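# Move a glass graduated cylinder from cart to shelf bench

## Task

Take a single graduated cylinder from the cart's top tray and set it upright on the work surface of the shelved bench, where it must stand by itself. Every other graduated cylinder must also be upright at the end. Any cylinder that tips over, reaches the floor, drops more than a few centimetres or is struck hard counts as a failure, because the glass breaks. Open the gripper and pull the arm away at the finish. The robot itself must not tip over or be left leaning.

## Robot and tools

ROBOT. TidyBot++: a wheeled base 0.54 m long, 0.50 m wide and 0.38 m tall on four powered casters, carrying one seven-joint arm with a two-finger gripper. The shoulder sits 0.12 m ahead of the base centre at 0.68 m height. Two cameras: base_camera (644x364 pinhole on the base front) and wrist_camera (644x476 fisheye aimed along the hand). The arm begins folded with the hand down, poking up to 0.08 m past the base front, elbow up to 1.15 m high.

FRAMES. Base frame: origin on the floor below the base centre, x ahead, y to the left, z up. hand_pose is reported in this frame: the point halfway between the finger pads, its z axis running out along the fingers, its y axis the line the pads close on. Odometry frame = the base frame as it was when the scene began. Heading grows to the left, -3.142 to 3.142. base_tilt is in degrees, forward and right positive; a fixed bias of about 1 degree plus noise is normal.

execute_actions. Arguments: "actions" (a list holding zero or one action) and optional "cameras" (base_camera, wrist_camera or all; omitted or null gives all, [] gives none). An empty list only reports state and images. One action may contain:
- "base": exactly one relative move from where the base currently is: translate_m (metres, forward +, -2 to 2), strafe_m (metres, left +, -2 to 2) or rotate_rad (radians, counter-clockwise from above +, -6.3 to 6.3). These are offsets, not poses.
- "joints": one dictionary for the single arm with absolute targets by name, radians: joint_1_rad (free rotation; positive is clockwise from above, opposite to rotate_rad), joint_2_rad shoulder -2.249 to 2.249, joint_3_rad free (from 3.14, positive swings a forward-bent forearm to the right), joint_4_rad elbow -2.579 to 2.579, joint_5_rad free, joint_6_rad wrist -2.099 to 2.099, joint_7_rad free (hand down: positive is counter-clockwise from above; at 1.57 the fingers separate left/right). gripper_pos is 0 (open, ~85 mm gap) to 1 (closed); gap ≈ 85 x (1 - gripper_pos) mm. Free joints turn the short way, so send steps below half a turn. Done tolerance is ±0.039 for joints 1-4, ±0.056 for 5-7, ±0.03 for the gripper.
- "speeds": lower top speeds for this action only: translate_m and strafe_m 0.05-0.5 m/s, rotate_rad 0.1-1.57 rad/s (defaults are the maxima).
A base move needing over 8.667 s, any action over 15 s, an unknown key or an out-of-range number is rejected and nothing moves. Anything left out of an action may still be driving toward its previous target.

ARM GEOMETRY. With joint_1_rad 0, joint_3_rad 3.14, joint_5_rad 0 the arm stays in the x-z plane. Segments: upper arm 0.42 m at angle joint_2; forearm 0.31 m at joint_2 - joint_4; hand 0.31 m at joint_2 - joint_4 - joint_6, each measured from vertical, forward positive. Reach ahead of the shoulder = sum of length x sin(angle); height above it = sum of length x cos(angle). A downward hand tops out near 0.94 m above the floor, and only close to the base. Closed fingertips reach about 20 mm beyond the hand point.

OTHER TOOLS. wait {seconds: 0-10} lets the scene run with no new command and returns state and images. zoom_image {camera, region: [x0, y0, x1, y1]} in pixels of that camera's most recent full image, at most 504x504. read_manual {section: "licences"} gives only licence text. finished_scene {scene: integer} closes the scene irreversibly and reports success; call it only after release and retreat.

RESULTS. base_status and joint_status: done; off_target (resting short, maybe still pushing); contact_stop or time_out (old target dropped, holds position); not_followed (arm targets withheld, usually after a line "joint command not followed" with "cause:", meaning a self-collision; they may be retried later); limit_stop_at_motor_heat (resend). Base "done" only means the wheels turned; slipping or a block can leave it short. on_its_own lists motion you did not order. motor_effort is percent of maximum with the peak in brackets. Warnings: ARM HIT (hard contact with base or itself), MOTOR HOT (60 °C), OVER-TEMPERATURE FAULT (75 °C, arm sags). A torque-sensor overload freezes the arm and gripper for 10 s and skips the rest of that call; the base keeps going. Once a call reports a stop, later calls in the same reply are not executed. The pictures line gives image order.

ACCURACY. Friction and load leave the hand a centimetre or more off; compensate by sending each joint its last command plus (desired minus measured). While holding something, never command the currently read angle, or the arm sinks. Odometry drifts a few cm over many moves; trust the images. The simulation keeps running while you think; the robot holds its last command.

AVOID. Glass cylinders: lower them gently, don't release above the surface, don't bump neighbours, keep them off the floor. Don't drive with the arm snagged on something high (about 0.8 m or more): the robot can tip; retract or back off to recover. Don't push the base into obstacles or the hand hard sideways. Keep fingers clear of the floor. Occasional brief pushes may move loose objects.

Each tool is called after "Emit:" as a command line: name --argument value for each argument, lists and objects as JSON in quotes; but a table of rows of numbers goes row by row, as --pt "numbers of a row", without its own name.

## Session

Emit:
execute_actions --actions '[]'

Scene clock: 0.00 s.
base_odometry: x=+0.000 y=+0.000 heading=+0.000 (m, m, rad; odometry frame)
base_tilt: forward=-0.4 right=-0.1 (deg)
base_status: not commanded
joint_positions: joint_1_rad=-0.019 joint_2_rad=-0.321 joint_3_rad=+3.162 joint_4_rad=-2.537 joint_5_rad=-0.019 joint_6_rad=-0.874 joint_7_rad=+1.582 gripper_pos=+0.000
joint_status: not commanded
motor_effort: joint_1_rad=+0 joint_2_rad=-1 joint_3_rad=+0 joint_4_rad=+15 joint_5_rad=+0 joint_6_rad=+1 joint_7_rad=+0 (%)
hand_pose: x=+0.2536 y=+0.0066 z=+0.5812 quat_wxyz=(-0.011, +1.000, -0.001, +0.026) (m; base frame)
pictures: base_camera, wrist_camera
Images, in order (width x height): base_camera 644x364, wrist_camera 644x476.

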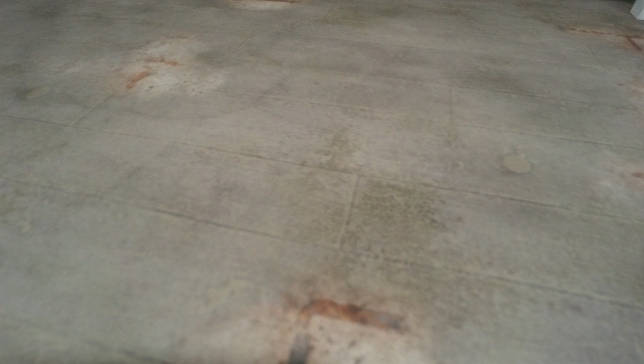

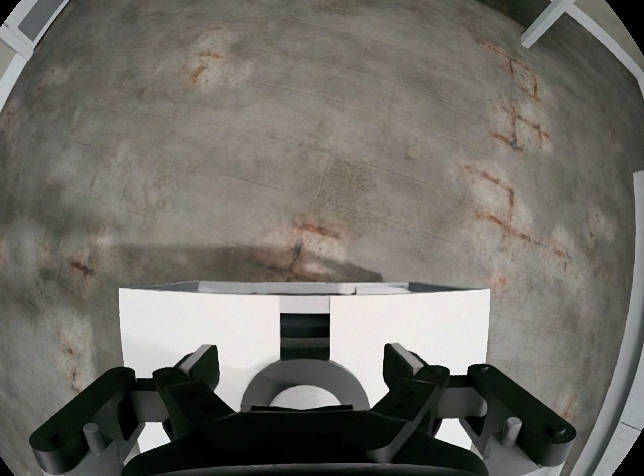

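Emit:
execute_actions --actions '[{"joints":{"joint_6_rad":0.4}}]' --cameras '["wrist_camera"]'

Emit:
execute_actions --actions '[{"joints":{"joint_1_rad":-1.6}}]' --cameras '["wrist_camera"]'

Emit:
execute_actions --actions '[{"joints":{"joint_1_rad":-3.1}}]' --cameras '["wrist_camera"]'

Scene clock: 1.80 s.
base_odometry: x=+0.000 y=+0.000 heading=+0.000 (m, m, rad; odometry frame)
base_tilt: forward=-0.4 right=-0.1 (deg)
base_status: not commanded
joint_positions: joint_1_rad=-0.019 joint_2_rad=-0.321 joint_3_rad=+3.162 joint_4_rad=-2.537 joint_5_rad=-0.019 joint_6_rad=+0.399 joint_7_rad=+1.582 gripper_pos=+0.000
joint_status: all done
motor_effort: joint_1_rad=-1(0) joint_2_rad=-6(6) joint_3_rad=+0(0) joint_4_rad=+21(21) joint_5_rad=+0(0) joint_6_rad=+9(8) joint_7_rad=+0(0) (%)
hand_pose: x=+0.5395 y=-0.0020 z=+0.8164 quat_wxyz=(-0.002, +0.788, -0.007, +0.615) (m; base frame)
pictures: wrist_camera
Images, in order (width x height): wrist_camera 644x476.

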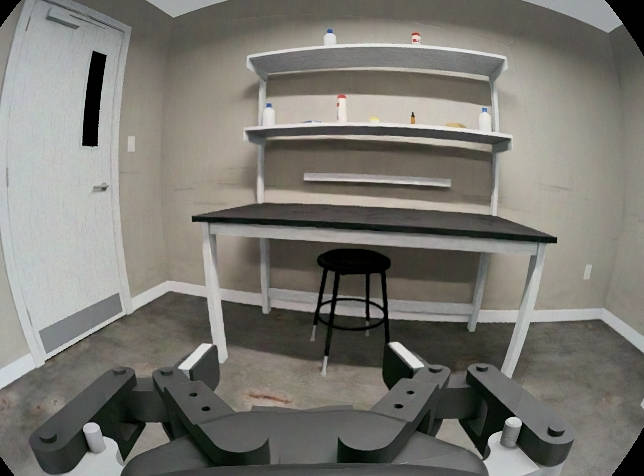

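Scene clock: 4.60 s.
base_odometry: x=+0.000 y=+0.000 heading=+0.000 (m, m, rad; odometry frame)
base_tilt: forward=-0.4 right=-0.1 (deg)
base_status: not commanded
joint_positions: joint_1_rad=-1.586 joint_2_rad=-0.321 joint_3_rad=+3.162 joint_4_rad=-2.537 joint_5_rad=-0.019 joint_6_rad=+0.399 joint_7_rad=+1.582 gripper_pos=+0.000
joint_status: all done
motor_effort: joint_1_rad=+0(2) joint_2_rad=-6(6) joint_3_rad=+0(0) joint_4_rad=+21(21) joint_5_rad=+0(0) joint_6_rad=+9(9) joint_7_rad=+0(1) (%)
hand_pose: x=+0.1226 y=+0.4205 z=+0.8164 quat_wxyz=(-0.435, +0.564, +0.551, +0.435) (m; base frame)
pictures: wrist_camera
Images, in order (width x height): wrist_camera 644x476.

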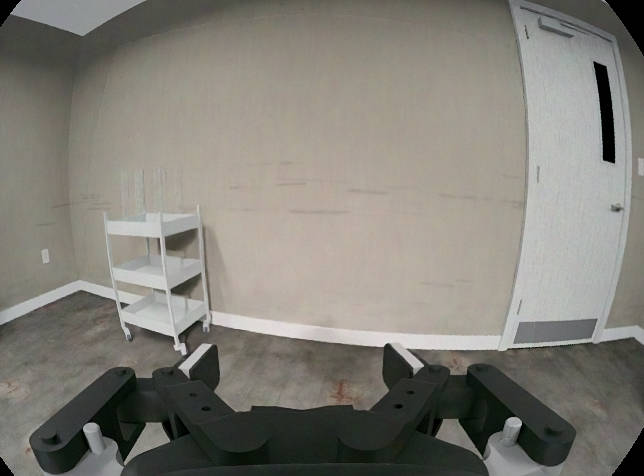

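Scene clock: 7.33 s.
base_odometry: x=+0.000 y=+0.000 heading=+0.000 (m, m, rad; odometry frame)
base_tilt: forward=-0.4 right=-0.1 (deg)
base_status: not commanded
joint_positions: joint_1_rad=-3.086 joint_2_rad=-0.321 joint_3_rad=+3.162 joint_4_rad=-2.537 joint_5_rad=-0.019 joint_6_rad=+0.399 joint_7_rad=+1.582 gripper_pos=+0.000
joint_status: all done
motor_effort: joint_1_rad=+0(1) joint_2_rad=-6(6) joint_3_rad=+0(0) joint_4_rad=+21(21) joint_5_rad=+0(0) joint_6_rad=+10(9) joint_7_rad=+0(0) (%)
hand_pose: x=-0.3002 y=+0.0334 z=+0.8164 quat_wxyz=(-0.615, +0.037, +0.788, +0.021) (m; base frame)
pictures: wrist_camera
Images, in order (width x height): wrist_camera 644x476.

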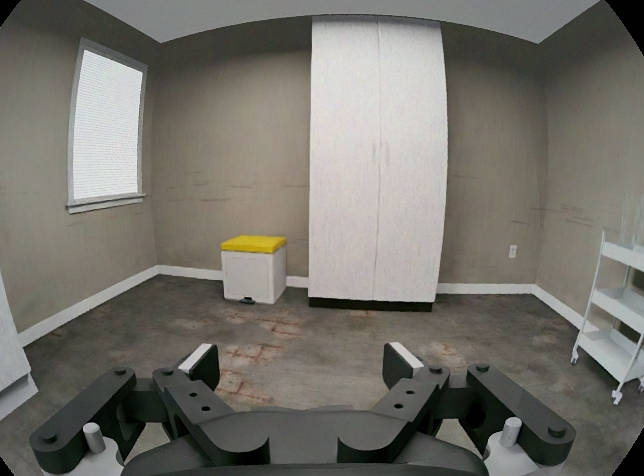

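Emit:
execute_actions --actions '[{"base":{"rotate_rad":2.0},"joints":{"joint_1_rad":-1.6}}]' --cameras '[]'

Emit:
execute_actions --actions '[{"base":{"translate_m":0.65},"joints":{"joint_1_rad":-0.03,"joint_2_rad":0.0,"joint_4_rad":-1.57,"joint_6_rad":-0.6}}]'

Scene clock: 10.50 s.
base_odometry: x=+0.000 y=+0.000 heading=+1.999 (m, m, rad; odometry frame)
base_tilt: forward=-0.4 right=-0.1 (deg)
base_status: done
joint_positions: joint_1_rad=-1.614 joint_2_rad=-0.321 joint_3_rad=+3.162 joint_4_rad=-2.537 joint_5_rad=-0.019 joint_6_rad=+0.399 joint_7_rad=+1.582 gripper_pos=+0.000
joint_status: all done
motor_effort: joint_1_rad=+0(1) joint_2_rad=-6(6) joint_3_rad=+0(1) joint_4_rad=+21(21) joint_5_rad=+0(0) joint_6_rad=+9(9) joint_7_rad=-1(0) (%)
hand_pose: x=+0.1109 y=+0.4204 z=+0.8164 quat_wxyz=(-0.441, +0.556, +0.559, +0.429) (m; base frame)
pictures: none
No camera images: the call's "cameras" was empty. Leave "cameras" out to get every camera's image.

Scene clock: 13.30 s.
base_odometry: x=-0.271 y=+0.591 heading=+2.000 (m, m, rad; odometry frame)
base_tilt: forward=-0.4 right=-0.1 (deg)
base_status: done
joint_positions: joint_1_rad=-0.041 joint_2_rad=-0.009 joint_3_rad=+3.162 joint_4_rad=-1.589 joint_5_rad=-0.019 joint_6_rad=-0.575 joint_7_rad=+1.582 gripper_pos=+0.000
joint_status: all done
motor_effort: joint_1_rad=+0(1) joint_2_rad=-18(20) joint_3_rad=+0(2) joint_4_rad=+24(23) joint_5_rad=+0(0) joint_6_rad=+8(9) joint_7_rad=+0(0) (%)
hand_pose: x=+0.6892 y=+0.0162 z=+0.9276 quat_wxyz=(-0.011, +0.881, +0.009, +0.473) (m; base frame)
pictures: base_camera, wrist_camera
Images, in order (width x height): base_camera 644x364, wrist_camera 644x476.

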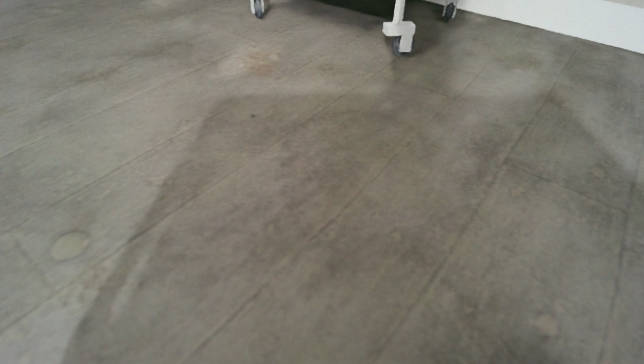

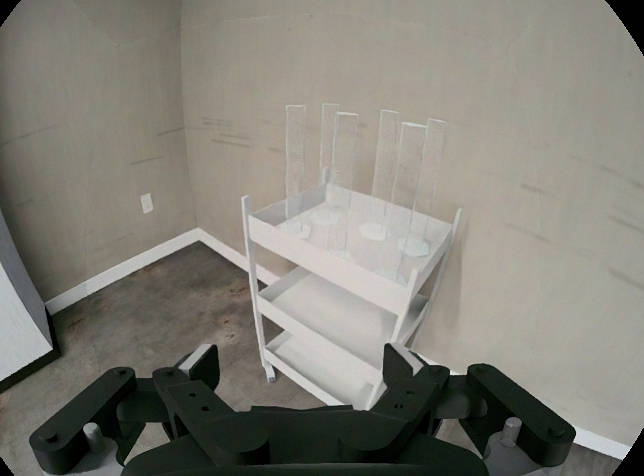

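Emit:
execute_actions --actions '[{"base":{"translate_m":0.1},"joints":{"joint_2_rad":0.21,"joint_4_rad":-2.167,"joint_6_rad":0.80,"joint_1_rad":-0.005,"joint_7_rad":1.57,"joint_5_rad":0,"joint_3_rad":3.17}}]' --cameras '["wrist_camera"]'

Scene clock: 15.53 s.
base_odometry: x=-0.313 y=+0.682 heading=+2.001 (m, m, rad; odometry frame)
base_tilt: forward=-0.4 right=-0.1 (deg)
base_status: done
joint_positions: joint_1_rad=-0.023 joint_2_rad=+0.198 joint_3_rad=+3.162 joint_4_rad=-2.150 joint_5_rad=-0.019 joint_6_rad=+0.779 joint_7_rad=+1.582 gripper_pos=+0.000
joint_status: all done
motor_effort: joint_1_rad=+0(1) joint_2_rad=-22(25) joint_3_rad=+0(2) joint_4_rad=+19(24) joint_5_rad=+0(0) joint_6_rad=+10(8) joint_7_rad=+0(1) (%)
hand_pose: x=+0.7374 y=-0.0007 z=+0.8744 quat_wxyz=(+0.004, +0.706, -0.004, +0.708) (m; base frame)
pictures: wrist_camera
Images, in order (width x height): wrist_camera 644x476.

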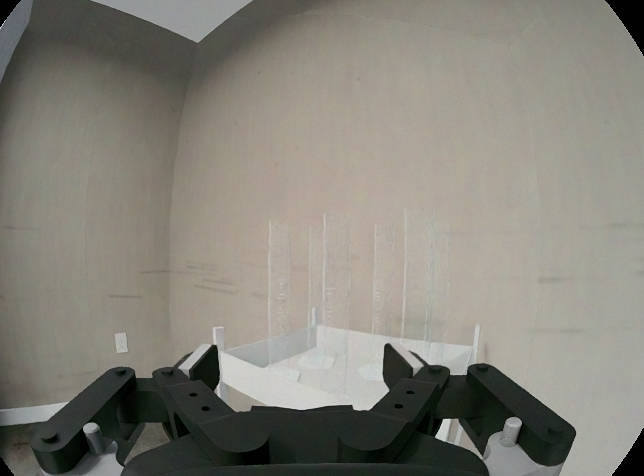

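Emit:
zoom_image --camera "wrist_camera" --region '[240,190,480,410]'

Region (240, 190, 480, 410) of wrist_camera's 644x476 image, scaled by 2.100; it fills the top 462 rows of this view, and the rest is white.

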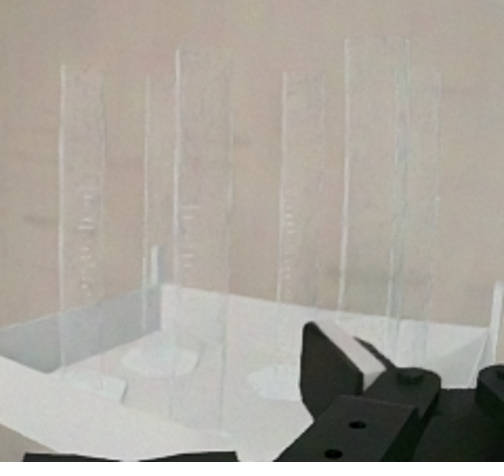

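Emit:
execute_actions --actions '[{"base":{"strafe_m":-0.05}}]' --cameras '[]'

Emit:
execute_actions --actions '[{"base":{"translate_m":0.19},"speeds":{"translate_m":0.15}}]' --cameras '["wrist_camera"]'

Emit:
zoom_image --camera "wrist_camera" --region '[180,130,480,410]'

Scene clock: 16.83 s.
base_odometry: x=-0.267 y=+0.703 heading=+2.001 (m, m, rad; odometry frame)
base_tilt: forward=-0.4 right=-0.1 (deg)
base_status: done
joint_positions: joint_1_rad=-0.010 joint_2_rad=+0.198 joint_3_rad=+3.165 joint_4_rad=-2.150 joint_5_rad=-0.018 joint_6_rad=+0.779 joint_7_rad=+1.582 gripper_pos=+0.000
joint_status: not commanded
motor_effort: joint_1_rad=+0(3) joint_2_rad=-22(23) joint_3_rad=+0(2) joint_4_rad=+19(19) joint_5_rad=+0(0) joint_6_rad=+9(9) joint_7_rad=+0(0) (%)
hand_pose: x=+0.7373 y=-0.0096 z=+0.8739 quat_wxyz=(+0.010, +0.707, -0.008, +0.707) (m; base frame)
pictures: none
No camera images: the call's "cameras" was empty. Leave "cameras" out to get every camera's image.

Scene clock: 18.77 s.
base_odometry: x=-0.346 y=+0.876 heading=+2.001 (m, m, rad; odometry frame)
base_tilt: forward=-0.4 right=-0.1 (deg)
base_status: done
joint_positions: joint_1_rad=-0.010 joint_2_rad=+0.205 joint_3_rad=+3.165 joint_4_rad=-2.152 joint_5_rad=-0.018 joint_6_rad=+0.780 joint_7_rad=+1.582 gripper_pos=+0.000
joint_status: not commanded
motor_effort: joint_1_rad=+0(0) joint_2_rad=-22(24) joint_3_rad=+0(0) joint_4_rad=+19(20) joint_5_rad=+0(0) joint_6_rad=+9(10) joint_7_rad=+0(0) (%)
hand_pose: x=+0.7382 y=-0.0096 z=+0.8689 quat_wxyz=(+0.010, +0.710, -0.008, +0.705) (m; base frame)
pictures: wrist_camera
Images, in order (width x height): wrist_camera 644x476.

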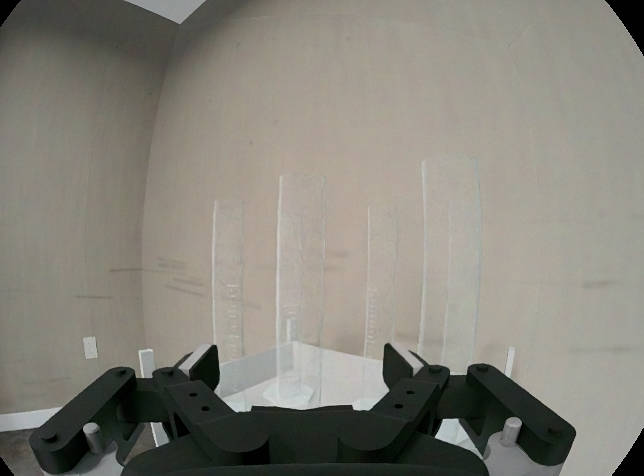

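Region (180, 130, 480, 410) of wrist_camera's 644x476 image, scaled by 1.680; it fills the top 470 rows of this view, and the rest is white.

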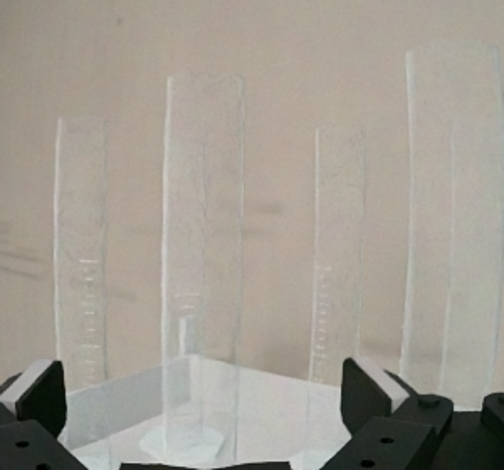

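Emit:
execute_actions --actions '[{"base":{"translate_m":0.07},"speeds":{"translate_m":0.08},"joints":{"gripper_pos":0.2}}]' --cameras '["wrist_camera"]'

Scene clock: 20.33 s.
base_odometry: x=-0.376 y=+0.940 heading=+2.001 (m, m, rad; odometry frame)
base_tilt: forward=-0.4 right=-0.2 (deg)
base_status: done
joint_positions: joint_1_rad=-0.010 joint_2_rad=+0.207 joint_3_rad=+3.165 joint_4_rad=-2.153 joint_5_rad=-0.018 joint_6_rad=+0.780 joint_7_rad=+1.582 gripper_pos=+0.200
joint_status: all done
motor_effort: joint_1_rad=+0(1) joint_2_rad=-22(24) joint_3_rad=-1(1) joint_4_rad=+19(20) joint_5_rad=+0(0) joint_6_rad=+10(9) joint_7_rad=-1(1) (%)
hand_pose: x=+0.7385 y=-0.0096 z=+0.8673 quat_wxyz=(+0.010, +0.710, -0.008, +0.704) (m; base frame)
pictures: wrist_camera
Images, in order (width x height): wrist_camera 644x476.

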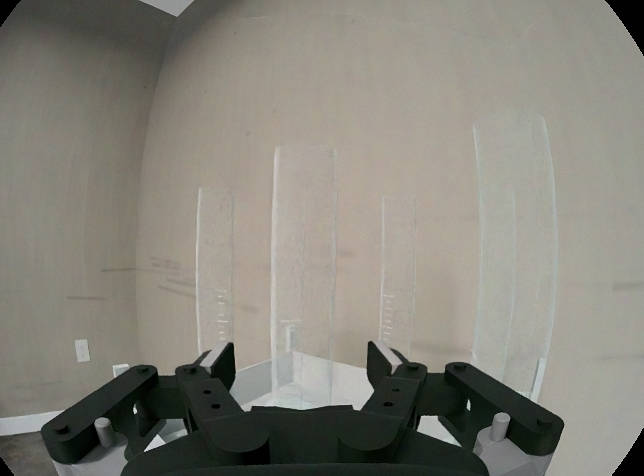

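Emit:
execute_actions --actions '[{"base":{"translate_m":0.05},"speeds":{"translate_m":0.06}}]' --cameras '["wrist_camera"]'

Scene clock: 22.37 s.
base_odometry: x=-0.396 y=+0.986 heading=+2.001 (m, m, rad; odometry frame)
base_tilt: forward=-0.4 right=-0.1 (deg)
base_status: done
joint_positions: joint_1_rad=-0.010 joint_2_rad=+0.208 joint_3_rad=+3.165 joint_4_rad=-2.153 joint_5_rad=-0.018 joint_6_rad=+0.780 joint_7_rad=+1.582 gripper_pos=+0.200
joint_status: not commanded
motor_effort: joint_1_rad=+0(2) joint_2_rad=-22(25) joint_3_rad=+0(1) joint_4_rad=+19(20) joint_5_rad=+0(1) joint_6_rad=+9(9) joint_7_rad=+0(0) (%)
hand_pose: x=+0.7386 y=-0.0096 z=+0.8668 quat_wxyz=(+0.010, +0.711, -0.008, +0.703) (m; base frame)
pictures: wrist_camera
Images, in order (width x height): wrist_camera 644x476.

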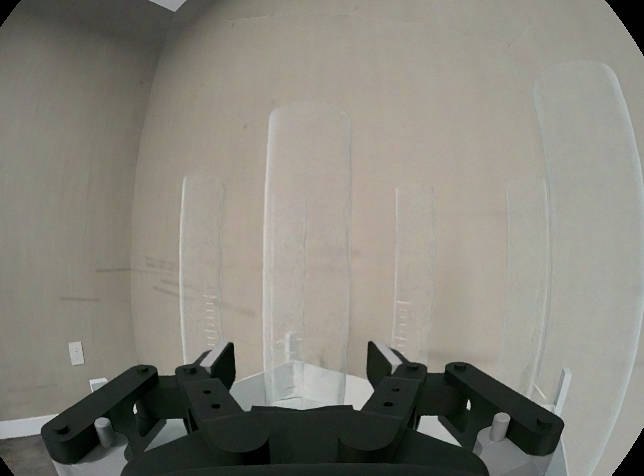

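Good. Grip and lift as before.

Emit:
execute_actions --actions '[{"joints":{"gripper_pos":1}}]' --cameras '[]'

Emit:
execute_actions --actions '[{"joints":{"joint_2_rad":0.09,"joint_4_rad":-2.04,"joint_6_rad":0.56}}]' --cameras '["wrist_camera"]'

Emit:
execute_actions --actions '[{"joints":{"joint_2_rad":0.0,"joint_4_rad":-1.51,"joint_6_rad":-0.05}}]' --cameras '["wrist_camera"]'

Scene clock: 23.50 s.
base_odometry: x=-0.396 y=+0.986 heading=+2.001 (m, m, rad; odometry frame)
base_tilt: forward=-0.4 right=-0.1 (deg)
base_status: not commanded
joint_positions: joint_1_rad=-0.010 joint_2_rad=+0.208 joint_3_rad=+3.165 joint_4_rad=-2.153 joint_5_rad=-0.018 joint_6_rad=+0.780 joint_7_rad=+1.582 gripper_pos=+0.562
joint_status: gripper_pos off_target (ended at +0.562, target +1.000)
motor_effort: joint_1_rad=+0(1) joint_2_rad=-21(22) joint_3_rad=+0(1) joint_4_rad=+18(19) joint_5_rad=+0(1) joint_6_rad=+9(9) joint_7_rad=+0(1) (%)
hand_pose: x=+0.7386 y=-0.0096 z=+0.8668 quat_wxyz=(+0.010, +0.711, -0.008, +0.703) (m; base frame)
pictures: none
No camera images: the call's "cameras" was empty. Leave "cameras" out to get every camera's image.

Scene clock: 24.57 s.
base_odometry: x=-0.396 y=+0.986 heading=+2.001 (m, m, rad; odometry frame)
base_tilt: forward=-0.4 right=-0.2 (deg)
base_status: not commanded
joint_positions: joint_1_rad=-0.010 joint_2_rad=+0.104 joint_3_rad=+3.165 joint_4_rad=-2.065 joint_5_rad=-0.018 joint_6_rad=+0.571 joint_7_rad=+1.582 gripper_pos=+0.562
joint_status: all done
motor_effort: joint_1_rad=+0(1) joint_2_rad=-23(27) joint_3_rad=+0(1) joint_4_rad=+24(24) joint_5_rad=+0(0) joint_6_rad=+11(13) joint_7_rad=+0(1) (%)
hand_pose: x=+0.7338 y=-0.0092 z=+0.9149 quat_wxyz=(+0.007, +0.717, -0.009, +0.697) (m; base frame)
pictures: wrist_camera
Images, in order (width x height): wrist_camera 644x476.

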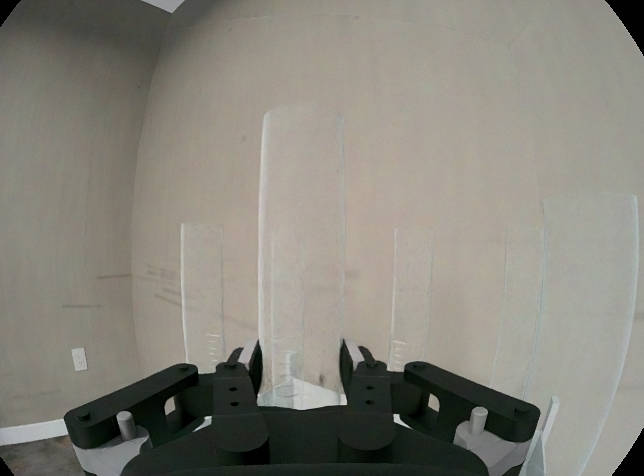

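Scene clock: 26.37 s.
base_odometry: x=-0.396 y=+0.986 heading=+2.001 (m, m, rad; odometry frame)
base_tilt: forward=-0.4 right=-0.1 (deg)
base_status: not commanded
joint_positions: joint_1_rad=-0.010 joint_2_rad=+0.018 joint_3_rad=+3.165 joint_4_rad=-1.537 joint_5_rad=-0.018 joint_6_rad=-0.039 joint_7_rad=+1.582 gripper_pos=+0.562
joint_status: all done
motor_effort: joint_1_rad=+0(0) joint_2_rad=-22(25) joint_3_rad=+0(0) joint_4_rad=+27(28) joint_5_rad=+0(0) joint_6_rad=+11(11) joint_7_rad=+0(1) (%)
hand_pose: x=+0.7522 y=-0.0066 z=+1.1002 quat_wxyz=(+0.002, +0.715, -0.007, +0.699) (m; base frame)
pictures: wrist_camera
Images, in order (width x height): wrist_camera 644x476.

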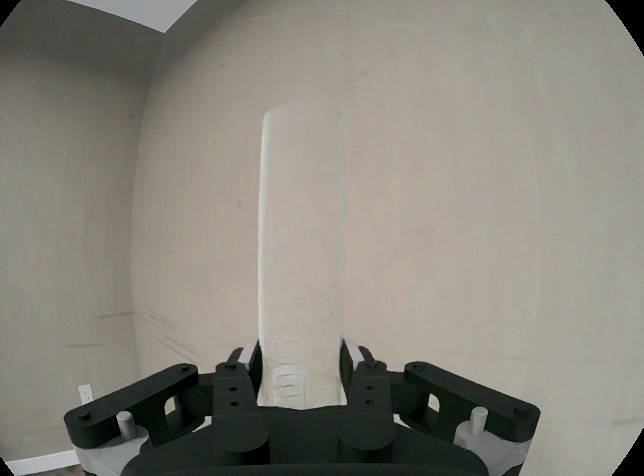

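Emit:
execute_actions --actions '[{"joints":{"joint_2_rad":-0.02,"joint_4_rad":-1.17,"joint_6_rad":-0.38}}]' --cameras '[]'

Emit:
execute_actions --actions '[{"base":{"translate_m":-0.95},"speeds":{"translate_m":0.3}}]' --cameras '[]'

Emit:
execute_actions --actions '[{"base":{"rotate_rad":-2.0},"speeds":{"rotate_rad":0.8}}]'

Scene clock: 28.17 s.
base_odometry: x=-0.396 y=+0.986 heading=+2.001 (m, m, rad; odometry frame)
base_tilt: forward=-0.4 right=-0.1 (deg)
base_status: not commanded
joint_positions: joint_1_rad=-0.010 joint_2_rad=-0.005 joint_3_rad=+3.165 joint_4_rad=-1.195 joint_5_rad=-0.018 joint_6_rad=-0.368 joint_7_rad=+1.582 gripper_pos=+0.562
joint_status: all done
motor_effort: joint_1_rad=+0(0) joint_2_rad=-20(23) joint_3_rad=+0(0) joint_4_rad=+25(28) joint_5_rad=+0(0) joint_6_rad=+11(13) joint_7_rad=+0(0) (%)
hand_pose: x=+0.7204 y=-0.0045 z=+1.2229 quat_wxyz=(+0.000, +0.703, -0.005, +0.711) (m; base frame)
pictures: none
No camera images: the call's "cameras" was empty. Leave "cameras" out to get every camera's image.

Scene clock: 32.33 s.
base_odometry: x=+0.000 y=+0.122 heading=+2.001 (m, m, rad; odometry frame)
base_tilt: forward=-0.4 right=-0.1 (deg)
base_status: done
joint_positions: joint_1_rad=-0.009 joint_2_rad=-0.011 joint_3_rad=+3.165 joint_4_rad=-1.195 joint_5_rad=-0.017 joint_6_rad=-0.373 joint_7_rad=+1.582 gripper_pos=+0.562
joint_status: not commanded
motor_effort: joint_1_rad=-1(3) joint_2_rad=-21(25) joint_3_rad=-1(3) joint_4_rad=+26(28) joint_5_rad=+0(1) joint_6_rad=+11(12) joint_7_rad=+0(1) (%)
hand_pose: x=+0.7169 y=-0.0053 z=+1.2255 quat_wxyz=(+0.001, +0.702, -0.005, +0.712) (m; base frame)
pictures: none
No camera images: the call's "cameras" was empty. Leave "cameras" out to get every camera's image.

Scene clock: 35.63 s.
base_odometry: x=+0.000 y=+0.122 heading=+0.001 (m, m, rad; odometry frame)
base_tilt: forward=-0.4 right=-0.2 (deg)
base_status: done
joint_positions: joint_1_rad=-0.005 joint_2_rad=-0.011 joint_3_rad=+3.169 joint_4_rad=-1.195 joint_5_rad=-0.017 joint_6_rad=-0.373 joint_7_rad=+1.582 gripper_pos=+0.562
joint_status: not commanded
motor_effort: joint_1_rad=+0(4) joint_2_rad=-20(22) joint_3_rad=+0(3) joint_4_rad=+26(26) joint_5_rad=+0(1) joint_6_rad=+11(11) joint_7_rad=+0(1) (%)
hand_pose: x=+0.7169 y=-0.0105 z=+1.2255 quat_wxyz=(+0.004, +0.702, -0.008, +0.712) (m; base frame)
pictures: base_camera, wrist_camera
Images, in order (width x height): base_camera 644x364, wrist_camera 644x476.

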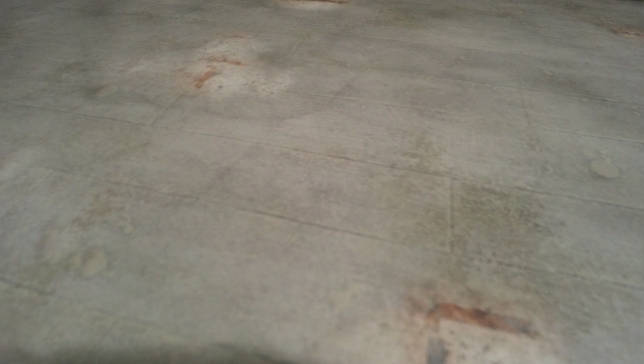

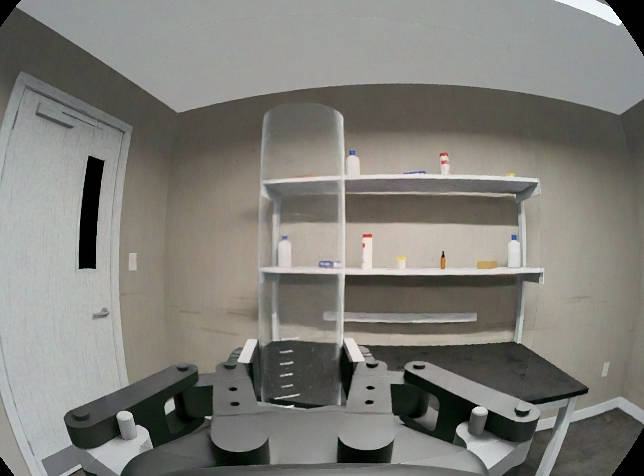

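Emit:
execute_actions --actions '[{"base":{"rotate_rad":-0.15},"speeds":{"rotate_rad":0.6}}]' --cameras '[]'

Emit:
execute_actions --actions '[{"base":{"strafe_m":-0.3},"speeds":{"strafe_m":0.3}}]' --cameras '[]'

Emit:
execute_actions --actions '[{"base":{"translate_m":0.45},"speeds":{"translate_m":0.3}}]'

Scene clock: 36.87 s.
base_odometry: x=+0.000 y=+0.122 heading=-0.148 (m, m, rad; odometry frame)
base_tilt: forward=-0.4 right=-0.1 (deg)
base_status: done
joint_positions: joint_1_rad=+0.000 joint_2_rad=-0.011 joint_3_rad=+3.175 joint_4_rad=-1.195 joint_5_rad=-0.017 joint_6_rad=-0.373 joint_7_rad=+1.582 gripper_pos=+0.562
joint_status: not commanded
motor_effort: joint_1_rad=-1(3) joint_2_rad=-20(21) joint_3_rad=+1(3) joint_4_rad=+25(26) joint_5_rad=+0(0) joint_6_rad=+11(12) joint_7_rad=-1(1) (%)
hand_pose: x=+0.7168 y=-0.0168 z=+1.2255 quat_wxyz=(+0.008, +0.702, -0.012, +0.712) (m; base frame)
pictures: none
No camera images: the call's "cameras" was empty. Leave "cameras" out to get every camera's image.

Scene clock: 38.83 s.
base_odometry: x=-0.045 y=-0.175 heading=-0.149 (m, m, rad; odometry frame)
base_tilt: forward=-0.4 right=-0.1 (deg)
base_status: done
joint_positions: joint_1_rad=-0.001 joint_2_rad=-0.011 joint_3_rad=+3.174 joint_4_rad=-1.195 joint_5_rad=-0.017 joint_6_rad=-0.373 joint_7_rad=+1.582 gripper_pos=+0.562
joint_status: not commanded
motor_effort: joint_1_rad=-1(3) joint_2_rad=-21(22) joint_3_rad=-1(2) joint_4_rad=+26(26) joint_5_rad=+0(0) joint_6_rad=+11(12) joint_7_rad=+0(1) (%)
hand_pose: x=+0.7169 y=-0.0157 z=+1.2255 quat_wxyz=(+0.007, +0.702, -0.011, +0.712) (m; base frame)
pictures: none
No camera images: the call's "cameras" was empty. Leave "cameras" out to get every camera's image.

Scene clock: 41.30 s.
base_odometry: x=+0.400 y=-0.242 heading=-0.149 (m, m, rad; odometry frame)
base_tilt: forward=-0.4 right=-0.2 (deg)
base_status: done
joint_positions: joint_1_rad=-0.001 joint_2_rad=-0.005 joint_3_rad=+3.174 joint_4_rad=-1.195 joint_5_rad=-0.017 joint_6_rad=-0.374 joint_7_rad=+1.582 gripper_pos=+0.562
joint_status: not commanded
motor_effort: joint_1_rad=+0(2) joint_2_rad=-20(23) joint_3_rad=+0(2) joint_4_rad=+25(27) joint_5_rad=+0(0) joint_6_rad=+11(12) joint_7_rad=-1(1) (%)
hand_pose: x=+0.7200 y=-0.0157 z=+1.2217 quat_wxyz=(+0.007, +0.705, -0.011, +0.710) (m; base frame)
pictures: base_camera, wrist_camera
Images, in order (width x height): base_camera 644x364, wrist_camera 644x476.

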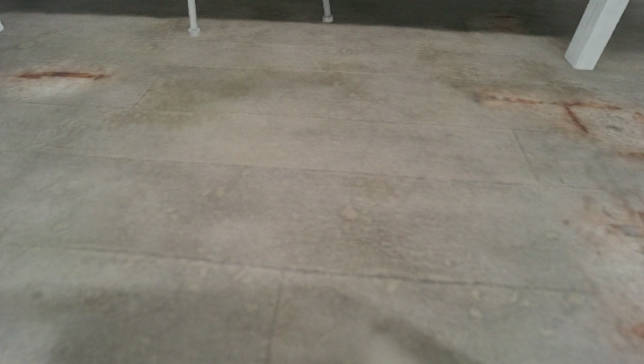

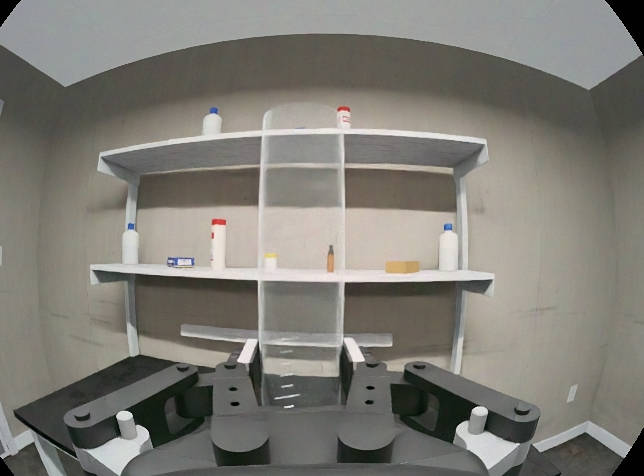

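Emit:
execute_actions --actions '[{"base":{"translate_m":0.31},"speeds":{"translate_m":0.15}}]'

Scene clock: 44.20 s.
base_odometry: x=+0.707 y=-0.288 heading=-0.150 (m, m, rad; odometry frame)
base_tilt: forward=-0.4 right=-0.1 (deg)
base_status: done
joint_positions: joint_1_rad=-0.001 joint_2_rad=-0.005 joint_3_rad=+3.174 joint_4_rad=-1.195 joint_5_rad=-0.017 joint_6_rad=-0.375 joint_7_rad=+1.582 gripper_pos=+0.562
joint_status: not commanded
motor_effort: joint_1_rad=+0(2) joint_2_rad=-20(24) joint_3_rad=+1(2) joint_4_rad=+25(27) joint_5_rad=+0(0) joint_6_rad=+11(12) joint_7_rad=+0(1) (%)
hand_pose: x=+0.7200 y=-0.0157 z=+1.2217 quat_wxyz=(+0.007, +0.705, -0.011, +0.709) (m; base frame)
pictures: base_camera, wrist_camera
Images, in order (width x height): base_camera 644x364, wrist_camera 644x476.

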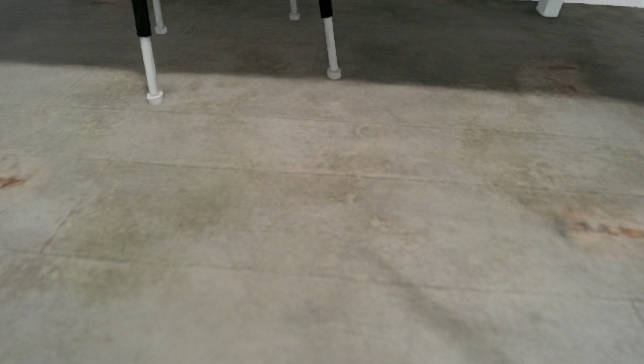

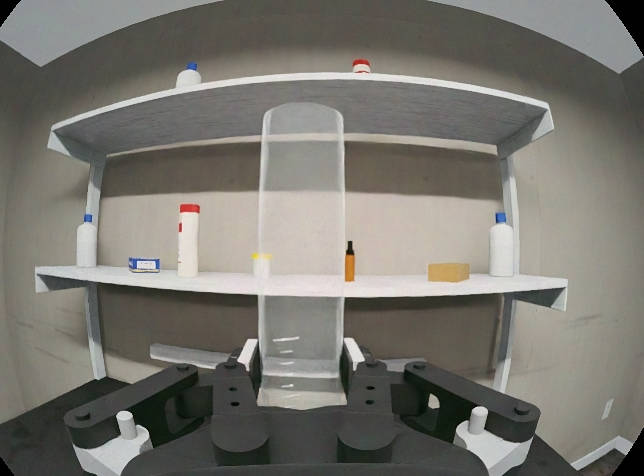

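Emit:
execute_actions --actions '[{"joints":{"joint_4_rad":-1.40,"joint_6_rad":-0.15}}]' --cameras '["wrist_camera"]'

Emit:
execute_actions --actions '[{"joints":{"joint_4_rad":-1.50,"joint_6_rad":-0.04}}]' --cameras '["wrist_camera"]'

Scene clock: 45.63 s.
base_odometry: x=+0.707 y=-0.288 heading=-0.150 (m, m, rad; odometry frame)
base_tilt: forward=-0.4 right=-0.1 (deg)
base_status: not commanded
joint_positions: joint_1_rad=-0.001 joint_2_rad=-0.006 joint_3_rad=+3.174 joint_4_rad=-1.401 joint_5_rad=-0.017 joint_6_rad=-0.189 joint_7_rad=+1.582 gripper_pos=+0.562
joint_status: all done
motor_effort: joint_1_rad=+0(0) joint_2_rad=-21(23) joint_3_rad=-1(1) joint_4_rad=+27(28) joint_5_rad=+0(0) joint_6_rad=+11(12) joint_7_rad=+0(0) (%)
hand_pose: x=+0.7376 y=-0.0172 z=+1.1531 quat_wxyz=(+0.008, +0.712, -0.012, +0.702) (m; base frame)
pictures: wrist_camera
Images, in order (width x height): wrist_camera 644x476.

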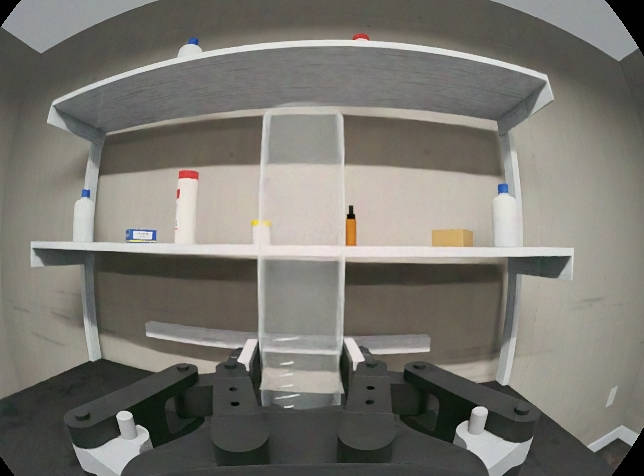

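Scene clock: 46.57 s.
base_odometry: x=+0.707 y=-0.288 heading=-0.150 (m, m, rad; odometry frame)
base_tilt: forward=-0.4 right=-0.1 (deg)
base_status: not commanded
joint_positions: joint_1_rad=-0.001 joint_2_rad=-0.006 joint_3_rad=+3.174 joint_4_rad=-1.501 joint_5_rad=-0.017 joint_6_rad=-0.079 joint_7_rad=+1.582 gripper_pos=+0.562
joint_status: all done
motor_effort: joint_1_rad=+0(0) joint_2_rad=-21(23) joint_3_rad=+0(0) joint_4_rad=+27(28) joint_5_rad=+0(0) joint_6_rad=+11(11) joint_7_rad=+0(0) (%)
hand_pose: x=+0.7415 y=-0.0179 z=+1.1248 quat_wxyz=(+0.008, +0.709, -0.013, +0.706) (m; base frame)
pictures: wrist_camera
Images, in order (width x height): wrist_camera 644x476.

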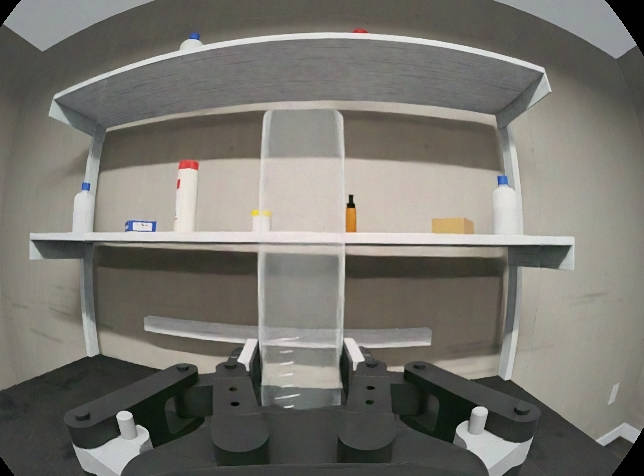

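Emit:
execute_actions --actions '[{"base":{"translate_m":0.06},"speeds":{"translate_m":0.1},"joints":{"joint_4_rad":-1.60,"joint_6_rad":0.07}}]'

Scene clock: 48.00 s.
base_odometry: x=+0.766 y=-0.298 heading=-0.150 (m, m, rad; odometry frame)
base_tilt: forward=-0.4 right=-0.1 (deg)
base_status: done
joint_positions: joint_1_rad=-0.001 joint_2_rad=-0.007 joint_3_rad=+3.174 joint_4_rad=-1.601 joint_5_rad=-0.017 joint_6_rad=+0.031 joint_7_rad=+1.582 gripper_pos=+0.562
joint_status: all done
motor_effort: joint_1_rad=+0(2) joint_2_rad=-22(24) joint_3_rad=+0(2) joint_4_rad=+27(29) joint_5_rad=+0(0) joint_6_rad=+11(11) joint_7_rad=-1(0) (%)
hand_pose: x=+0.7416 y=-0.0185 z=+1.0978 quat_wxyz=(+0.009, +0.704, -0.014, +0.710) (m; base frame)
pictures: base_camera, wrist_camera
Images, in order (width x height): base_camera 644x364, wrist_camera 644x476.

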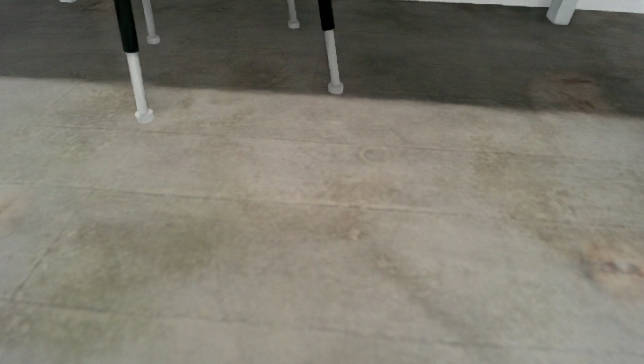

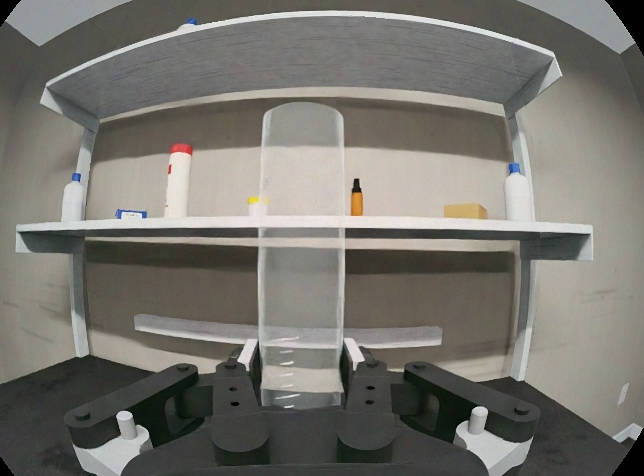

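Emit:
execute_actions --actions '[{"joints":{"joint_4_rad":-1.68,"joint_6_rad":0.15}}]' --cameras '[]'

Emit:
execute_actions --actions '[{"joints":{"joint_4_rad":-1.74,"joint_6_rad":0.21}}]' --cameras '["wrist_camera"]'

Scene clock: 49.00 s.
base_odometry: x=+0.766 y=-0.298 heading=-0.150 (m, m, rad; odometry frame)
base_tilt: forward=-0.4 right=-0.1 (deg)
base_status: not commanded
joint_positions: joint_1_rad=-0.001 joint_2_rad=-0.007 joint_3_rad=+3.174 joint_4_rad=-1.681 joint_5_rad=-0.017 joint_6_rad=+0.111 joint_7_rad=+1.582 gripper_pos=+0.562
joint_status: all done
motor_effort: joint_1_rad=+0(0) joint_2_rad=-21(23) joint_3_rad=+0(0) joint_4_rad=+27(28) joint_5_rad=+0(0) joint_6_rad=+11(13) joint_7_rad=+0(1) (%)
hand_pose: x=+0.7400 y=-0.0189 z=+1.0724 quat_wxyz=(+0.009, +0.704, -0.014, +0.710) (m; base frame)
pictures: none
No camera images: the call's "cameras" was empty. Leave "cameras" out to get every camera's image.

Scene clock: 49.80 s.
base_odometry: x=+0.766 y=-0.298 heading=-0.150 (m, m, rad; odometry frame)
base_tilt: forward=-0.4 right=-0.1 (deg)
base_status: not commanded
joint_positions: joint_1_rad=-0.001 joint_2_rad=-0.007 joint_3_rad=+3.174 joint_4_rad=-1.740 joint_5_rad=-0.017 joint_6_rad=+0.171 joint_7_rad=+1.582 gripper_pos=+0.562
joint_status: all done
motor_effort: joint_1_rad=+0(0) joint_2_rad=-22(23) joint_3_rad=+0(0) joint_4_rad=+27(28) joint_5_rad=+0(0) joint_6_rad=+11(12) joint_7_rad=+0(0) (%)
hand_pose: x=+0.7376 y=-0.0191 z=+1.0546 quat_wxyz=(+0.010, +0.704, -0.014, +0.710) (m; base frame)
pictures: wrist_camera
Images, in order (width x height): wrist_camera 644x476.

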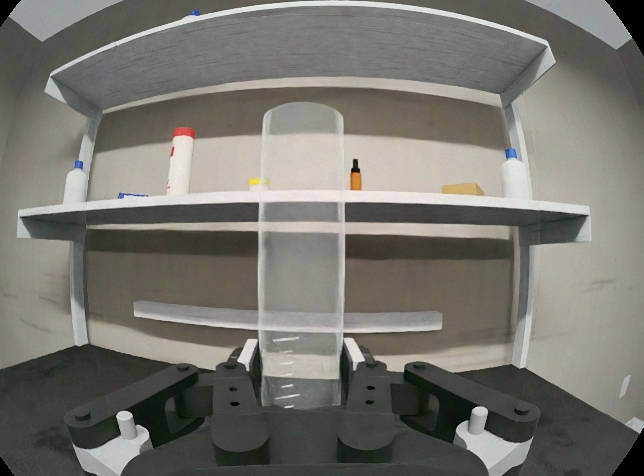

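Emit:
execute_actions --actions '[{"joints":{"joint_4_rad":-1.78,"joint_6_rad":0.25}}]' --cameras '[]'

Emit:
execute_actions --actions '[{"joints":{"joint_4_rad":-1.82,"joint_6_rad":0.29}}]' --cameras '[]'

Scene clock: 50.67 s.
base_odometry: x=+0.766 y=-0.298 heading=-0.150 (m, m, rad; odometry frame)
base_tilt: forward=-0.4 right=-0.1 (deg)
base_status: not commanded
joint_positions: joint_1_rad=-0.001 joint_2_rad=-0.007 joint_3_rad=+3.174 joint_4_rad=-1.779 joint_5_rad=-0.017 joint_6_rad=+0.212 joint_7_rad=+1.582 gripper_pos=+0.562
joint_status: all done
motor_effort: joint_1_rad=+0(1) joint_2_rad=-22(23) joint_3_rad=+0(0) joint_4_rad=+27(28) joint_5_rad=+0(0) joint_6_rad=+12(13) joint_7_rad=-1(0) (%)
hand_pose: x=+0.7354 y=-0.0193 z=+1.0433 quat_wxyz=(+0.010, +0.703, -0.015, +0.711) (m; base frame)
pictures: none
No camera images: the call's "cameras" was empty. Leave "cameras" out to get every camera's image.

Scene clock: 51.40 s.
base_odometry: x=+0.766 y=-0.298 heading=-0.150 (m, m, rad; odometry frame)
base_tilt: forward=-0.4 right=-0.1 (deg)
base_status: not commanded
joint_positions: joint_1_rad=-0.001 joint_2_rad=-0.007 joint_3_rad=+3.174 joint_4_rad=-1.819 joint_5_rad=-0.017 joint_6_rad=+0.252 joint_7_rad=+1.582 gripper_pos=+0.562
joint_status: all done
motor_effort: joint_1_rad=-1(0) joint_2_rad=-21(22) joint_3_rad=+0(0) joint_4_rad=+27(28) joint_5_rad=+0(0) joint_6_rad=+11(12) joint_7_rad=+0(1) (%)
hand_pose: x=+0.7326 y=-0.0194 z=+1.0310 quat_wxyz=(+0.010, +0.703, -0.015, +0.711) (m; base frame)
pictures: none
No camera images: the call's "cameras" was empty. Leave "cameras" out to get every camera's image.

Emit:
execute_actions --actions '[{"joints":{"joint_4_rad":-1.86,"joint_6_rad":0.33}}]' --cameras '[]'

Emit:
execute_actions --actions '[{"joints":{"joint_4_rad":-1.90,"joint_6_rad":0.37}}]' --cameras '["wrist_camera"]'

Scene clock: 52.30 s.
base_odometry: x=+0.766 y=-0.298 heading=-0.150 (m, m, rad; odometry frame)
base_tilt: forward=-0.4 right=-0.1 (deg)
base_status: not commanded
joint_positions: joint_1_rad=-0.001 joint_2_rad=-0.007 joint_3_rad=+3.174 joint_4_rad=-1.859 joint_5_rad=-0.017 joint_6_rad=+0.292 joint_7_rad=+1.582 gripper_pos=+0.562
joint_status: all done
motor_effort: joint_1_rad=+0(0) joint_2_rad=-21(22) joint_3_rad=+0(1) joint_4_rad=+26(27) joint_5_rad=+0(0) joint_6_rad=+12(11) joint_7_rad=+0(0) (%)
hand_pose: x=+0.7294 y=-0.0195 z=+1.0188 quat_wxyz=(+0.011, +0.703, -0.015, +0.711) (m; base frame)
pictures: none
No camera images: the call's "cameras" was empty. Leave "cameras" out to get every camera's image.

Scene clock: 53.00 s.
base_odometry: x=+0.766 y=-0.298 heading=-0.150 (m, m, rad; odometry frame)
base_tilt: forward=-0.4 right=-0.1 (deg)
base_status: not commanded
joint_positions: joint_1_rad=-0.001 joint_2_rad=-0.007 joint_3_rad=+3.174 joint_4_rad=-1.899 joint_5_rad=-0.017 joint_6_rad=+0.332 joint_7_rad=+1.582 gripper_pos=+0.562
joint_status: all done
motor_effort: joint_1_rad=+0(1) joint_2_rad=-21(22) joint_3_rad=+0(0) joint_4_rad=+26(28) joint_5_rad=+0(0) joint_6_rad=+11(12) joint_7_rad=+0(0) (%)
hand_pose: x=+0.7256 y=-0.0196 z=+1.0069 quat_wxyz=(+0.011, +0.703, -0.015, +0.711) (m; base frame)
pictures: wrist_camera
Images, in order (width x height): wrist_camera 644x476.

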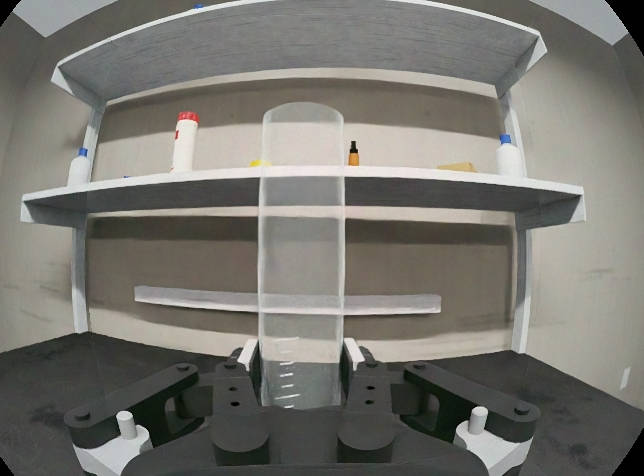

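Emit:
execute_actions --actions '[{"joints":{"joint_4_rad":-1.94,"joint_6_rad":0.41}}]' --cameras '[]'

Emit:
execute_actions --actions '[{"joints":{"joint_4_rad":-1.98,"joint_6_rad":0.45}}]' --cameras '[]'

Scene clock: 53.83 s.
base_odometry: x=+0.766 y=-0.298 heading=-0.150 (m, m, rad; odometry frame)
base_tilt: forward=-0.4 right=-0.2 (deg)
base_status: not commanded
joint_positions: joint_1_rad=-0.001 joint_2_rad=-0.007 joint_3_rad=+3.174 joint_4_rad=-1.939 joint_5_rad=-0.017 joint_6_rad=+0.372 joint_7_rad=+1.582 gripper_pos=+0.562
joint_status: all done
motor_effort: joint_1_rad=+0(0) joint_2_rad=-21(21) joint_3_rad=+0(0) joint_4_rad=+26(27) joint_5_rad=+0(0) joint_6_rad=+11(10) joint_7_rad=+0(1) (%)
hand_pose: x=+0.7214 y=-0.0196 z=+0.9951 quat_wxyz=(+0.011, +0.703, -0.015, +0.711) (m; base frame)
pictures: none
No camera images: the call's "cameras" was empty. Leave "cameras" out to get every camera's image.

Scene clock: 54.53 s.
base_odometry: x=+0.766 y=-0.298 heading=-0.150 (m, m, rad; odometry frame)
base_tilt: forward=-0.4 right=-0.1 (deg)
base_status: not commanded
joint_positions: joint_1_rad=-0.001 joint_2_rad=-0.007 joint_3_rad=+3.174 joint_4_rad=-1.979 joint_5_rad=-0.017 joint_6_rad=+0.412 joint_7_rad=+1.582 gripper_pos=+0.562
joint_status: all done
motor_effort: joint_1_rad=+0(0) joint_2_rad=-20(21) joint_3_rad=+0(1) joint_4_rad=+26(27) joint_5_rad=+0(0) joint_6_rad=+11(12) joint_7_rad=+0(1) (%)
hand_pose: x=+0.7168 y=-0.0197 z=+0.9834 quat_wxyz=(+0.012, +0.703, -0.015, +0.711) (m; base frame)
pictures: none
No camera images: the call's "cameras" was empty. Leave "cameras" out to get every camera's image.

Emit:
execute_actions --actions '[{"joints":{"joint_4_rad":-2.02,"joint_6_rad":0.49}}]' --cameras '["wrist_camera"]'

Scene clock: 55.37 s.
base_odometry: x=+0.766 y=-0.298 heading=-0.150 (m, m, rad; odometry frame)
base_tilt: forward=-0.4 right=-0.1 (deg)
base_status: not commanded
joint_positions: joint_1_rad=-0.001 joint_2_rad=-0.007 joint_3_rad=+3.174 joint_4_rad=-2.019 joint_5_rad=-0.017 joint_6_rad=+0.452 joint_7_rad=+1.582 gripper_pos=+0.562
joint_status: all done
motor_effort: joint_1_rad=-1(0) joint_2_rad=-20(21) joint_3_rad=+0(0) joint_4_rad=+25(26) joint_5_rad=+0(0) joint_6_rad=+11(12) joint_7_rad=+0(0) (%)
hand_pose: x=+0.7116 y=-0.0197 z=+0.9720 quat_wxyz=(+0.012, +0.703, -0.016, +0.711) (m; base frame)
pictures: wrist_camera
Images, in order (width x height): wrist_camera 644x476.

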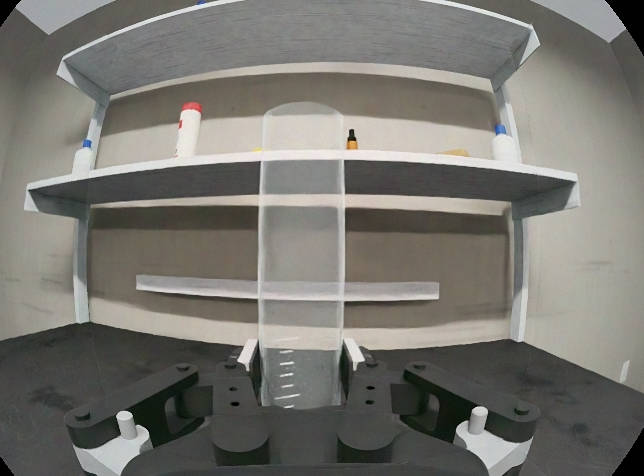

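Emit:
execute_actions --actions '[{"joints":{"joint_4_rad":-2.06,"joint_6_rad":0.53}}]' --cameras '[]'

Emit:
execute_actions --actions '[{"joints":{"joint_4_rad":-2.10,"joint_6_rad":0.57}}]' --cameras '["wrist_camera"]'

Scene clock: 56.97 s.
base_odometry: x=+0.766 y=-0.298 heading=-0.150 (m, m, rad; odometry frame)
base_tilt: forward=-0.4 right=-0.1 (deg)
base_status: not commanded
joint_positions: joint_1_rad=-0.001 joint_2_rad=-0.008 joint_3_rad=+3.174 joint_4_rad=-2.052 joint_5_rad=-0.017 joint_6_rad=+0.500 joint_7_rad=+1.582 gripper_pos=+0.562
joint_status: all done
motor_effort: joint_1_rad=+0(0) joint_2_rad=-20(20) joint_3_rad=+0(0) joint_4_rad=+24(25) joint_5_rad=+0(0) joint_6_rad=+10(12) joint_7_rad=+0(0) (%)
hand_pose: x=+0.7069 y=-0.0198 z=+0.9675 quat_wxyz=(+0.012, +0.698, -0.016, +0.716) (m; base frame)
pictures: none
No camera images: the call's "cameras" was empty. Leave "cameras" out to get every camera's image.

Scene clock: 57.67 s.
base_odometry: x=+0.766 y=-0.298 heading=-0.150 (m, m, rad; odometry frame)
base_tilt: forward=-0.4 right=-0.1 (deg)
base_status: not commanded
joint_positions: joint_1_rad=-0.001 joint_2_rad=-0.011 joint_3_rad=+3.174 joint_4_rad=-2.080 joint_5_rad=-0.017 joint_6_rad=+0.549 joint_7_rad=+1.582 gripper_pos=+0.562
joint_status: all done
motor_effort: joint_1_rad=+0(0) joint_2_rad=-17(19) joint_3_rad=+0(1) joint_4_rad=+22(24) joint_5_rad=+0(0) joint_6_rad=+9(11) joint_7_rad=+0(0) (%)
hand_pose: x=+0.7016 y=-0.0199 z=+0.9680 quat_wxyz=(+0.013, +0.689, -0.016, +0.725) (m; base frame)
pictures: wrist_camera
Images, in order (width x height): wrist_camera 644x476.

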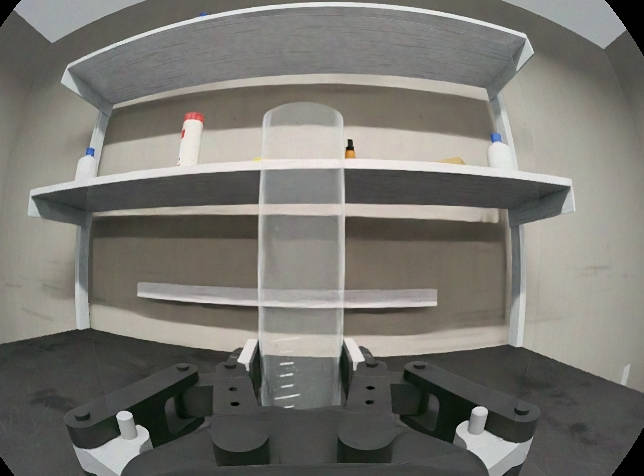

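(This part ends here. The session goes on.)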